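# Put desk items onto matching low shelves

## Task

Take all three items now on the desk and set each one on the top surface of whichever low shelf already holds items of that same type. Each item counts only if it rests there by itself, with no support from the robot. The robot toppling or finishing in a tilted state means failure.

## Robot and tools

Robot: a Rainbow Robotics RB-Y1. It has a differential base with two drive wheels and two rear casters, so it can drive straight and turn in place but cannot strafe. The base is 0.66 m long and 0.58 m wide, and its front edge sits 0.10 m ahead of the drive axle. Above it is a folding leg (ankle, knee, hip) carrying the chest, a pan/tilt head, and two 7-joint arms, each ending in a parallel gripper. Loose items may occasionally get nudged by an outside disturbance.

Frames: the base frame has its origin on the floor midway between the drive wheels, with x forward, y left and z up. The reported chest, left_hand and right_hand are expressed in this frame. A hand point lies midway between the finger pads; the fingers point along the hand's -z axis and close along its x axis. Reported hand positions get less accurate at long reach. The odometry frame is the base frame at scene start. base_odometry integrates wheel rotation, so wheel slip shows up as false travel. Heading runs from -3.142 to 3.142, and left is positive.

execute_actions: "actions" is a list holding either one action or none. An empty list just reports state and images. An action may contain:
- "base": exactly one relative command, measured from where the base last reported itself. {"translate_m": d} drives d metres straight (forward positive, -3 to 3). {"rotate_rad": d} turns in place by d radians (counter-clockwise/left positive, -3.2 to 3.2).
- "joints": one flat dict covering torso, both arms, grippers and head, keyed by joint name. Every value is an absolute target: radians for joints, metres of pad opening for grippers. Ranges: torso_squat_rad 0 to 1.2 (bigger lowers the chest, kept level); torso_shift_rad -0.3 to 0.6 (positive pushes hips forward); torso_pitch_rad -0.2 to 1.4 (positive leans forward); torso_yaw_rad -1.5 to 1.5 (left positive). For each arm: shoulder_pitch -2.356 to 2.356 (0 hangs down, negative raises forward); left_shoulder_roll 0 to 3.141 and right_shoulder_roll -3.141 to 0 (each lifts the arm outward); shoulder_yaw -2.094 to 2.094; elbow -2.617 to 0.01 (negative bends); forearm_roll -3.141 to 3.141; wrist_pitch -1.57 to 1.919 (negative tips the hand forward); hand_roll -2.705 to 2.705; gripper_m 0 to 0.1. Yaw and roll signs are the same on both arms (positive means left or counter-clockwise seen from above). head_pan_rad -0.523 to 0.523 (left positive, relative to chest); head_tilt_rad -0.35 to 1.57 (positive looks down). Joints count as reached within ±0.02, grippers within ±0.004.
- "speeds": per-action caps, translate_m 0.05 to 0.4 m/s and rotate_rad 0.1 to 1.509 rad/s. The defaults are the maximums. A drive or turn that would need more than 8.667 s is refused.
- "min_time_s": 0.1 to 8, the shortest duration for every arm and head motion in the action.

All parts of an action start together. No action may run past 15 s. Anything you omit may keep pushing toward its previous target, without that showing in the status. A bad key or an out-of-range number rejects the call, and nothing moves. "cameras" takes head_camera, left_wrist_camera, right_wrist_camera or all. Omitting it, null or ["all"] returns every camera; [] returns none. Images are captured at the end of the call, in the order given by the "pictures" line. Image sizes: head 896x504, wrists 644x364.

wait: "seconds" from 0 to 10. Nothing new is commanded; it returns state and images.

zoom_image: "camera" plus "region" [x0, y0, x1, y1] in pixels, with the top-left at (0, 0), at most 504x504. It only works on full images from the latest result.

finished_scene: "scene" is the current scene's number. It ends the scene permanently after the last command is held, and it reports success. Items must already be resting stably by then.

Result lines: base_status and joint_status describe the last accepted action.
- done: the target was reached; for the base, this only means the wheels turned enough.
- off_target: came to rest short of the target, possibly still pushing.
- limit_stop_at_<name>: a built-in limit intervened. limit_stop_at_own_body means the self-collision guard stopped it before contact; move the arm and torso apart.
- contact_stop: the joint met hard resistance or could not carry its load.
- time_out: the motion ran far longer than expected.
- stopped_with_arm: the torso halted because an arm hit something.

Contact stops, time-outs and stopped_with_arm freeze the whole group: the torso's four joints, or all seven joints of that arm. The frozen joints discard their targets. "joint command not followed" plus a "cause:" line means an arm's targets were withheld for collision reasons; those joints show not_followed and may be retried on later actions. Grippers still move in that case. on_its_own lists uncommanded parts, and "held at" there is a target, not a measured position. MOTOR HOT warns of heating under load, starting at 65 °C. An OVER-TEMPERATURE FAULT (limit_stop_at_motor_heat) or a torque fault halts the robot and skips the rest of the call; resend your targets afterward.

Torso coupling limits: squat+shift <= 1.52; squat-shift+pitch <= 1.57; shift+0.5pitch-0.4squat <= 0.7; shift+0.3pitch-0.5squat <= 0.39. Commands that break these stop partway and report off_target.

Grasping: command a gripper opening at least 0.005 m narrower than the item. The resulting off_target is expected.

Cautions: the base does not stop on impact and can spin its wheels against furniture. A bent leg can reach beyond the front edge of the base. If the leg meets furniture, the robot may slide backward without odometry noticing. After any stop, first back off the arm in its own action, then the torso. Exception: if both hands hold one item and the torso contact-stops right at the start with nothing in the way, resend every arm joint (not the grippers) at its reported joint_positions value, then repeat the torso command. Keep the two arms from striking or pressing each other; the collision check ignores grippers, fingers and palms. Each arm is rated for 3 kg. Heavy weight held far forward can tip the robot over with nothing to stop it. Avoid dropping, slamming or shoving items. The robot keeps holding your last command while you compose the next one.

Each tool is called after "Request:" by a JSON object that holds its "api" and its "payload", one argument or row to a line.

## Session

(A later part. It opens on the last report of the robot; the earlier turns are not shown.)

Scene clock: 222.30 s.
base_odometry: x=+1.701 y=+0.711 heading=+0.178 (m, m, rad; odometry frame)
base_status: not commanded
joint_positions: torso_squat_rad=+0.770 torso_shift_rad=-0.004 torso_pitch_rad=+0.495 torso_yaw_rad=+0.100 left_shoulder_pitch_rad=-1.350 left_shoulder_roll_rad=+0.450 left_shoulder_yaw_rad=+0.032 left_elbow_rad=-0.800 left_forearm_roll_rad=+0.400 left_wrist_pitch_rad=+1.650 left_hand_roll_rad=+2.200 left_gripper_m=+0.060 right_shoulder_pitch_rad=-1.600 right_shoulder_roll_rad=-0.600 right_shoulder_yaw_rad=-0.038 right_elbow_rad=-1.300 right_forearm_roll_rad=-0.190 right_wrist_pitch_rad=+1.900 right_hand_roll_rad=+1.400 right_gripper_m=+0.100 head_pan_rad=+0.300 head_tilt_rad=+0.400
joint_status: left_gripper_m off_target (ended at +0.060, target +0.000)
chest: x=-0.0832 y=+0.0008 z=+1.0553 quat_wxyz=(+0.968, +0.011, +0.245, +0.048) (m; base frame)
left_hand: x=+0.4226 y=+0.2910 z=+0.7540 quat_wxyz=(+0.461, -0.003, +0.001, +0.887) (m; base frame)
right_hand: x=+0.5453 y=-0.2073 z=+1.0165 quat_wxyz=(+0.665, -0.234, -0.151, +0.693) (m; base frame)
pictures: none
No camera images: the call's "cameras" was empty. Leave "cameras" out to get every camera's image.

Request:
{"api": "execute_actions", "payload": {
  "actions": [
    {"joints":{"torso_squat_rad":0.35}}
  ],
  "cameras": []
}}

Request:
{"api": "execute_actions", "payload": {
  "actions": [
    {"base":{"translate_m":-0.5},"joints":{"torso_pitch_rad":0.3,"torso_yaw_rad":0,"head_pan_rad":0,"head_tilt_rad":0.5}}
  ],
  "cameras": []
}}

Request:
{"api": "execute_actions", "payload": {
  "actions": [
    {"base":{"rotate_rad":2.608}}
  ],
  "cameras": []
}}

Request:
{"api": "execute_actions", "payload": {
  "actions": [
    {"base":{"translate_m":2.56}}
  ],
  "cameras": []
}}

Request:
{"api": "execute_actions", "payload": {
  "actions": [
    {"base":{"rotate_rad":-1.037}}
  ],
  "cameras": ["head_camera"]
}}

Scene clock: 229.73 s.
base_odometry: x=+1.701 y=+0.711 heading=+0.178 (m, m, rad; odometry frame)
base_status: not commanded
joint_positions: torso_squat_rad=+0.350 torso_shift_rad=-0.004 torso_pitch_rad=+0.495 torso_yaw_rad=+0.100 left_shoulder_pitch_rad=-1.350 left_shoulder_roll_rad=+0.450 left_shoulder_yaw_rad=+0.032 left_elbow_rad=-0.800 left_forearm_roll_rad=+0.400 left_wrist_pitch_rad=+1.650 left_hand_roll_rad=+2.200 left_gripper_m=+0.060 right_shoulder_pitch_rad=-1.600 right_shoulder_roll_rad=-0.600 right_shoulder_yaw_rad=-0.038 right_elbow_rad=-1.300 right_forearm_roll_rad=-0.190 right_wrist_pitch_rad=+1.900 right_hand_roll_rad=+1.400 right_gripper_m=+0.100 head_pan_rad=+0.300 head_tilt_rad=+0.400
joint_status: all done
chest: x=-0.0839 y=+0.0009 z=+1.2103 quat_wxyz=(+0.968, +0.011, +0.245, +0.048) (m; base frame)
left_hand: x=+0.4219 y=+0.2911 z=+0.9090 quat_wxyz=(+0.461, -0.003, +0.001, +0.887) (m; base frame)
right_hand: x=+0.5446 y=-0.2073 z=+1.1715 quat_wxyz=(+0.665, -0.234, -0.151, +0.693) (m; base frame)
pictures: none
No camera images: the call's "cameras" was empty. Leave "cameras" out to get every camera's image.

Scene clock: 232.30 s.
base_odometry: x=+1.209 y=+0.623 heading=+0.177 (m, m, rad; odometry frame)
base_status: done
joint_positions: torso_squat_rad=+0.350 torso_shift_rad=-0.004 torso_pitch_rad=+0.300 torso_yaw_rad=+0.000 left_shoulder_pitch_rad=-1.350 left_shoulder_roll_rad=+0.450 left_shoulder_yaw_rad=+0.032 left_elbow_rad=-0.800 left_forearm_roll_rad=+0.400 left_wrist_pitch_rad=+1.650 left_hand_roll_rad=+2.200 left_gripper_m=+0.060 right_shoulder_pitch_rad=-1.600 right_shoulder_roll_rad=-0.600 right_shoulder_yaw_rad=-0.038 right_elbow_rad=-1.300 right_forearm_roll_rad=-0.190 right_wrist_pitch_rad=+1.900 right_hand_roll_rad=+1.400 right_gripper_m=+0.100 head_pan_rad=+0.000 head_tilt_rad=+0.500
joint_status: all done
chest: x=-0.1395 y=+0.0009 z=+1.2337 quat_wxyz=(+0.989, -0.001, +0.149, +0.000) (m; base frame)
left_hand: x=+0.4399 y=+0.2311 z=+1.0286 quat_wxyz=(+0.499, -0.098, -0.027, +0.861) (m; base frame)
right_hand: x=+0.4619 y=-0.2631 z=+1.3246 quat_wxyz=(+0.674, -0.320, -0.190, +0.638) (m; base frame)
pictures: none
No camera images: the call's "cameras" was empty. Leave "cameras" out to get every camera's image.

Scene clock: 237.20 s.
base_odometry: x=+1.208 y=+0.623 heading=+2.785 (m, m, rad; odometry frame)
base_status: done
joint_positions: torso_squat_rad=+0.350 torso_shift_rad=-0.004 torso_pitch_rad=+0.300 torso_yaw_rad=+0.000 left_shoulder_pitch_rad=-1.350 left_shoulder_roll_rad=+0.450 left_shoulder_yaw_rad=+0.032 left_elbow_rad=-0.800 left_forearm_roll_rad=+0.400 left_wrist_pitch_rad=+1.650 left_hand_roll_rad=+2.200 left_gripper_m=+0.060 right_shoulder_pitch_rad=-1.600 right_shoulder_roll_rad=-0.600 right_shoulder_yaw_rad=-0.038 right_elbow_rad=-1.300 right_forearm_roll_rad=-0.190 right_wrist_pitch_rad=+1.900 right_hand_roll_rad=+1.400 right_gripper_m=+0.100 head_pan_rad=+0.000 head_tilt_rad=+0.500
joint_status: not commanded
chest: x=-0.1395 y=+0.0009 z=+1.2337 quat_wxyz=(+0.989, -0.001, +0.149, +0.000) (m; base frame)
left_hand: x=+0.4400 y=+0.2311 z=+1.0285 quat_wxyz=(+0.499, -0.098, -0.027, +0.861) (m; base frame)
right_hand: x=+0.4620 y=-0.2631 z=+1.3246 quat_wxyz=(+0.674, -0.320, -0.190, +0.638) (m; base frame)
pictures: none
No camera images: the call's "cameras" was empty. Leave "cameras" out to get every camera's image.

Scene clock: 245.07 s.
base_odometry: x=-1.190 y=+1.517 heading=+2.785 (m, m, rad; odometry frame)
base_status: done
joint_positions: torso_squat_rad=+0.350 torso_shift_rad=-0.004 torso_pitch_rad=+0.300 torso_yaw_rad=+0.000 left_shoulder_pitch_rad=-1.350 left_shoulder_roll_rad=+0.450 left_shoulder_yaw_rad=+0.032 left_elbow_rad=-0.800 left_forearm_roll_rad=+0.400 left_wrist_pitch_rad=+1.650 left_hand_roll_rad=+2.200 left_gripper_m=+0.060 right_shoulder_pitch_rad=-1.600 right_shoulder_roll_rad=-0.600 right_shoulder_yaw_rad=-0.038 right_elbow_rad=-1.300 right_forearm_roll_rad=-0.190 right_wrist_pitch_rad=+1.900 right_hand_roll_rad=+1.400 right_gripper_m=+0.100 head_pan_rad=+0.000 head_tilt_rad=+0.500
joint_status: not commanded
chest: x=-0.1394 y=+0.0009 z=+1.2337 quat_wxyz=(+0.989, -0.001, +0.149, +0.000) (m; base frame)
left_hand: x=+0.4400 y=+0.2311 z=+1.0284 quat_wxyz=(+0.499, -0.098, -0.027, +0.861) (m; base frame)
right_hand: x=+0.4621 y=-0.2631 z=+1.3245 quat_wxyz=(+0.674, -0.320, -0.190, +0.638) (m; base frame)
pictures: none
No camera images: the call's "cameras" was empty. Leave "cameras" out to get every camera's image.

Scene clock: 248.30 s.
base_odometry: x=-1.190 y=+1.516 heading=+1.748 (m, m, rad; odometry frame)
base_status: done
joint_positions: torso_squat_rad=+0.350 torso_shift_rad=-0.004 torso_pitch_rad=+0.300 torso_yaw_rad=+0.000 left_shoulder_pitch_rad=-1.350 left_shoulder_roll_rad=+0.450 left_shoulder_yaw_rad=+0.032 left_elbow_rad=-0.800 left_forearm_roll_rad=+0.400 left_wrist_pitch_rad=+1.650 left_hand_roll_rad=+2.200 left_gripper_m=+0.060 right_shoulder_pitch_rad=-1.600 right_shoulder_roll_rad=-0.600 right_shoulder_yaw_rad=-0.038 right_elbow_rad=-1.300 right_forearm_roll_rad=-0.190 right_wrist_pitch_rad=+1.900 right_hand_roll_rad=+1.400 right_gripper_m=+0.100 head_pan_rad=+0.000 head_tilt_rad=+0.500
joint_status: not commanded
chest: x=-0.1394 y=+0.0009 z=+1.2337 quat_wxyz=(+0.989, -0.001, +0.149, +0.000) (m; base frame)
left_hand: x=+0.4400 y=+0.2311 z=+1.0284 quat_wxyz=(+0.499, -0.098, -0.027, +0.861) (m; base frame)
right_hand: x=+0.4621 y=-0.2631 z=+1.3245 quat_wxyz=(+0.674, -0.320, -0.190, +0.638) (m; base frame)
pictures: head_camera
Images, in order (width x height): head_camera 896x504.

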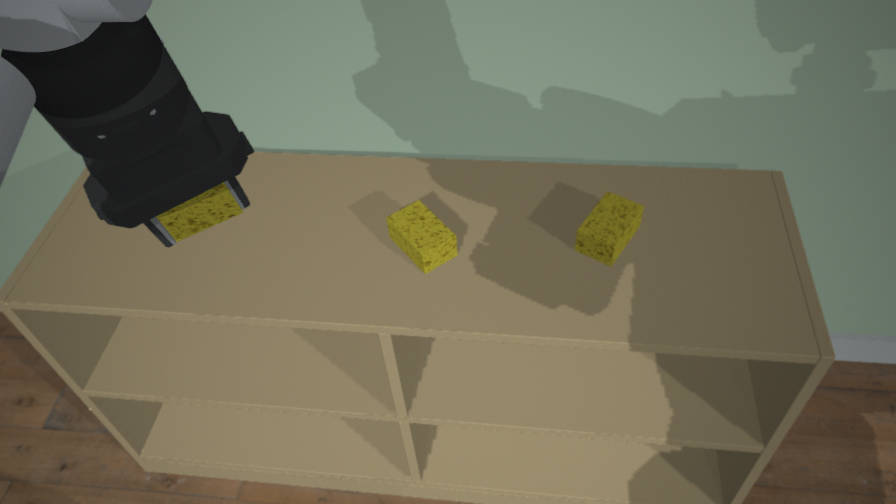

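Request:
{"api": "execute_actions", "payload": {
  "actions": [
    {"base":{"translate_m":0.47},"joints":{"torso_pitch_rad":0.5}}
  ],
  "cameras": []
}}

Request:
{"api": "execute_actions", "payload": {
  "actions": [
    {"joints":{"torso_squat_rad":0.82}}
  ],
  "cameras": ["left_wrist_camera"]
}}

Scene clock: 261.90 s.
TORQUE FAULT: right_wrist_pitch_rad reached its load limit. The robot stopped for 10 seconds, dropped its targets and accepts commands again. The stop added 9.1 s to the call and to motion_time.
base_odometry: x=-1.268 y=+1.953 heading=+1.747 (m, m, rad; odometry frame)
base_status: translate_m torque_fault (by the wheels' count: +0.444 of +0.470)
joint_positions: torso_squat_rad=+0.350 torso_shift_rad=-0.006 torso_pitch_rad=+0.497 torso_yaw_rad=-0.001 left_shoulder_pitch_rad=-1.350 left_shoulder_roll_rad=+0.450 left_shoulder_yaw_rad=+0.032 left_elbow_rad=-0.800 left_forearm_roll_rad=+0.400 left_wrist_pitch_rad=+1.650 left_hand_roll_rad=+2.200 left_gripper_m=+0.060 right_shoulder_pitch_rad=-1.598 right_shoulder_roll_rad=-0.598 right_shoulder_yaw_rad=-0.038 right_elbow_rad=-1.299 right_forearm_roll_rad=-0.191 right_wrist_pitch_rad=+1.941 right_hand_roll_rad=+1.398 right_gripper_m=+0.099 head_pan_rad=+0.000 head_tilt_rad=+0.500
joint_status: all done
chest: x=-0.0847 y=+0.0011 z=+1.2099 quat_wxyz=(+0.969, -0.001, +0.246, +0.000) (m; base frame)
left_hand: x=+0.4436 y=+0.2308 z=+0.8952 quat_wxyz=(+0.500, -0.013, +0.022, +0.866) (m; base frame)
right_hand: x=+0.5142 y=-0.2646 z=+1.1752 quat_wxyz=(+0.695, -0.243, -0.106, +0.668) (m; base frame)
pictures: none
No camera images: the call's "cameras" was empty. Leave "cameras" out to get every camera's image.

not run: a stop came earlier in this reply.

Right hand hit the wall again; fold it back.

Request:
{"api": "execute_actions", "payload": {
  "actions": [
    {"joints":{"right_elbow_rad":-2.0,"right_wrist_pitch_rad":0.5,"right_shoulder_pitch_rad":-1.3}}
  ],
  "cameras": []
}}

Request:
{"api": "execute_actions", "payload": {
  "actions": [
    {"joints":{"torso_squat_rad":0.82}}
  ],
  "cameras": ["left_wrist_camera"]
}}

Scene clock: 271.97 s.
TORQUE FAULT: right_wrist_pitch_rad reached its load limit. The robot stopped for 10 seconds, dropped its targets and accepts commands again. The robot was already stopped when this call's commands were due to start, so it ran none of them. The stop added 7.4 s to the call and to motion_time.
base_odometry: x=-1.269 y=+1.953 heading=+1.747 (m, m, rad; odometry frame)
base_status: not commanded
joint_positions: torso_squat_rad=+0.350 torso_shift_rad=-0.006 torso_pitch_rad=+0.498 torso_yaw_rad=-0.001 left_shoulder_pitch_rad=-1.350 left_shoulder_roll_rad=+0.450 left_shoulder_yaw_rad=+0.032 left_elbow_rad=-0.800 left_forearm_roll_rad=+0.400 left_wrist_pitch_rad=+1.650 left_hand_roll_rad=+2.200 left_gripper_m=+0.060 right_shoulder_pitch_rad=-1.595 right_shoulder_roll_rad=-0.597 right_shoulder_yaw_rad=-0.038 right_elbow_rad=-1.298 right_forearm_roll_rad=-0.191 right_wrist_pitch_rad=+1.946 right_hand_roll_rad=+1.398 right_gripper_m=+0.100 head_pan_rad=+0.000 head_tilt_rad=+0.500
joint_status: right_shoulder_pitch_rad not_run; right_elbow_rad not_run; right_wrist_pitch_rad not_run
on_its_own: right_shoulder_pitch_rad is held at -1.598, not at your -1.300, since a torque_fault; right_elbow_rad is held at -1.299, not at your -2.000, since a torque_fault; right_wrist_pitch_rad is held at +1.941, not at your +0.500, since a torque_fault
chest: x=-0.0842 y=+0.0011 z=+1.2099 quat_wxyz=(+0.969, -0.001, +0.246, +0.000) (m; base frame)
left_hand: x=+0.4438 y=+0.2308 z=+0.8947 quat_wxyz=(+0.500, -0.013, +0.023, +0.866) (m; base frame)
right_hand: x=+0.5134 y=-0.2649 z=+1.1725 quat_wxyz=(+0.697, -0.240, -0.103, +0.668) (m; base frame)
pictures: none
No camera images: the call's "cameras" was empty. Leave "cameras" out to get every camera's image.

not run: a stop came earlier in this reply.

Request:
{"api": "execute_actions", "payload": {
  "actions": [
    {"base":{"translate_m":-0.06},"joints":{"right_elbow_rad":-2.0}}
  ],
  "cameras": []
}}

Scene clock: 274.27 s.
base_odometry: x=-1.258 y=+1.894 heading=+1.748 (m, m, rad; odometry frame)
base_status: done
joint_positions: torso_squat_rad=+0.350 torso_shift_rad=-0.004 torso_pitch_rad=+0.500 torso_yaw_rad=+0.000 left_shoulder_pitch_rad=-1.350 left_shoulder_roll_rad=+0.450 left_shoulder_yaw_rad=+0.032 left_elbow_rad=-0.800 left_forearm_roll_rad=+0.400 left_wrist_pitch_rad=+1.650 left_hand_roll_rad=+2.200 left_gripper_m=+0.060 right_shoulder_pitch_rad=-1.598 right_shoulder_roll_rad=-0.598 right_shoulder_yaw_rad=-0.038 right_elbow_rad=-2.000 right_forearm_roll_rad=-0.191 right_wrist_pitch_rad=+1.941 right_hand_roll_rad=+1.398 right_gripper_m=+0.100 head_pan_rad=+0.000 head_tilt_rad=+0.500
joint_status: all done
on_its_own: right_shoulder_pitch_rad is held at -1.598, not at your -1.300, since a torque_fault; right_wrist_pitch_rad is held at +1.941, not at your +0.500, since a torque_fault
chest: x=-0.0826 y=+0.0009 z=+1.2096 quat_wxyz=(+0.969, -0.001, +0.247, +0.000) (m; base frame)
left_hand: x=+0.4446 y=+0.2311 z=+0.8933 quat_wxyz=(+0.499, -0.012, +0.023, +0.866) (m; base frame)
right_hand: x=+0.4643 y=-0.1869 z=+1.3544 quat_wxyz=(+0.528, -0.444, -0.333, +0.643) (m; base frame)
pictures: none
No camera images: the call's "cameras" was empty. Leave "cameras" out to get every camera's image.

Request:
{"api": "execute_actions", "payload": {
  "actions": [
    {"base":{"translate_m":0.04},"joints":{"torso_squat_rad":0.82}}
  ],
  "cameras": ["left_wrist_camera"]
}}

Scene clock: 277.87 s.
base_odometry: x=-1.265 y=+1.934 heading=+1.747 (m, m, rad; odometry frame)
base_status: done
joint_positions: torso_squat_rad=+0.820 torso_shift_rad=-0.004 torso_pitch_rad=+0.500 torso_yaw_rad=+0.000 left_shoulder_pitch_rad=-1.350 left_shoulder_roll_rad=+0.450 left_shoulder_yaw_rad=+0.032 left_elbow_rad=-0.800 left_forearm_roll_rad=+0.400 left_wrist_pitch_rad=+1.650 left_hand_roll_rad=+2.200 left_gripper_m=+0.060 right_shoulder_pitch_rad=-1.598 right_shoulder_roll_rad=-0.598 right_shoulder_yaw_rad=-0.038 right_elbow_rad=-2.000 right_forearm_roll_rad=-0.191 right_wrist_pitch_rad=+1.941 right_hand_roll_rad=+1.398 right_gripper_m=+0.100 head_pan_rad=+0.000 head_tilt_rad=+0.500
joint_status: all done
on_its_own: right_shoulder_pitch_rad is held at -1.598, not at your -1.300, since a torque_fault; right_wrist_pitch_rad is held at +1.941, not at your +0.500, since a torque_fault
chest: x=-0.0817 y=+0.0008 z=+1.0296 quat_wxyz=(+0.969, -0.001, +0.247, +0.000) (m; base frame)
left_hand: x=+0.4454 y=+0.2309 z=+0.7132 quat_wxyz=(+0.499, -0.012, +0.023, +0.866) (m; base frame)
right_hand: x=+0.4652 y=-0.1870 z=+1.1744 quat_wxyz=(+0.528, -0.444, -0.333, +0.643) (m; base frame)
pictures: left_wrist_camera
Images, in order (width x height): left_wrist_camera 644x364.

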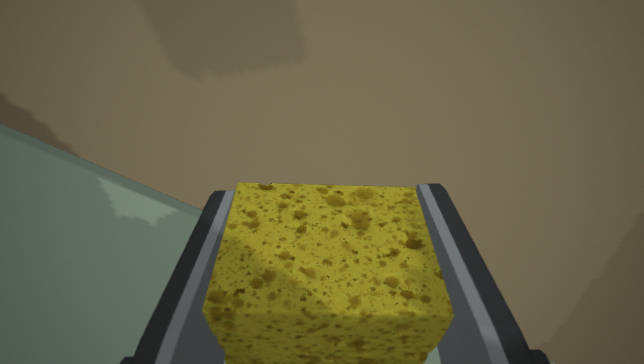

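Request:
{"api": "execute_actions", "payload": {
  "actions": [
    {"joints":{"left_gripper_m":0.1}}
  ],
  "cameras": []
}}

Request:
{"api": "execute_actions", "payload": {
  "actions": [
    {"joints":{"torso_squat_rad":0.35}}
  ],
  "cameras": []
}}

Request:
{"api": "finished_scene", "payload": {
  "scene": 2
}}

Scene clock: 281.67 s.
base_odometry: x=-1.265 y=+1.934 heading=+1.747 (m, m, rad; odometry frame)
base_status: not commanded
joint_positions: torso_squat_rad=+0.820 torso_shift_rad=-0.004 torso_pitch_rad=+0.500 torso_yaw_rad=+0.000 left_shoulder_pitch_rad=-1.350 left_shoulder_roll_rad=+0.450 left_shoulder_yaw_rad=+0.032 left_elbow_rad=-0.800 left_forearm_roll_rad=+0.400 left_wrist_pitch_rad=+1.650 left_hand_roll_rad=+2.200 left_gripper_m=+0.099 right_shoulder_pitch_rad=-1.598 right_shoulder_roll_rad=-0.598 right_shoulder_yaw_rad=-0.038 right_elbow_rad=-2.000 right_forearm_roll_rad=-0.191 right_wrist_pitch_rad=+1.941 right_hand_roll_rad=+1.398 right_gripper_m=+0.100 head_pan_rad=+0.000 head_tilt_rad=+0.500
joint_status: all done
on_its_own: right_shoulder_pitch_rad is held at -1.598, not at your -1.300, since a torque_fault; right_wrist_pitch_rad is held at +1.941, not at your +0.500, since a torque_fault
chest: x=-0.0817 y=+0.0008 z=+1.0296 quat_wxyz=(+0.969, -0.001, +0.247, +0.000) (m; base frame)
left_hand: x=+0.4454 y=+0.2309 z=+0.7132 quat_wxyz=(+0.499, -0.012, +0.023, +0.866) (m; base frame)
right_hand: x=+0.4652 y=-0.1870 z=+1.1744 quat_wxyz=(+0.528, -0.444, -0.333, +0.643) (m; base frame)
pictures: none
No camera images: the call's "cameras" was empty. Leave "cameras" out to get every camera's image.

Scene clock: 284.03 s.
base_odometry: x=-1.265 y=+1.934 heading=+1.747 (m, m, rad; odometry frame)
base_status: not commanded
joint_positions: torso_squat_rad=+0.350 torso_shift_rad=-0.004 torso_pitch_rad=+0.500 torso_yaw_rad=+0.000 left_shoulder_pitch_rad=-1.350 left_shoulder_roll_rad=+0.450 left_shoulder_yaw_rad=+0.032 left_elbow_rad=-0.800 left_forearm_roll_rad=+0.400 left_wrist_pitch_rad=+1.650 left_hand_roll_rad=+2.200 left_gripper_m=+0.099 right_shoulder_pitch_rad=-1.598 right_shoulder_roll_rad=-0.598 right_shoulder_yaw_rad=-0.038 right_elbow_rad=-2.000 right_forearm_roll_rad=-0.191 right_wrist_pitch_rad=+1.941 right_hand_roll_rad=+1.398 right_gripper_m=+0.100 head_pan_rad=+0.000 head_tilt_rad=+0.500
joint_status: all done
on_its_own: right_shoulder_pitch_rad is held at -1.598, not at your -1.300, since a torque_fault; right_wrist_pitch_rad is held at +1.941, not at your +0.500, since a torque_fault
chest: x=-0.0825 y=+0.0009 z=+1.2096 quat_wxyz=(+0.969, -0.001, +0.247, +0.000) (m; base frame)
left_hand: x=+0.4446 y=+0.2311 z=+0.8933 quat_wxyz=(+0.499, -0.012, +0.023, +0.866) (m; base frame)
right_hand: x=+0.4644 y=-0.1869 z=+1.3544 quat_wxyz=(+0.528, -0.444, -0.333, +0.643) (m; base frame)
pictures: none
No camera images: the call's "cameras" was empty. Leave "cameras" out to get every camera's image.

The scene is finished: the task was done.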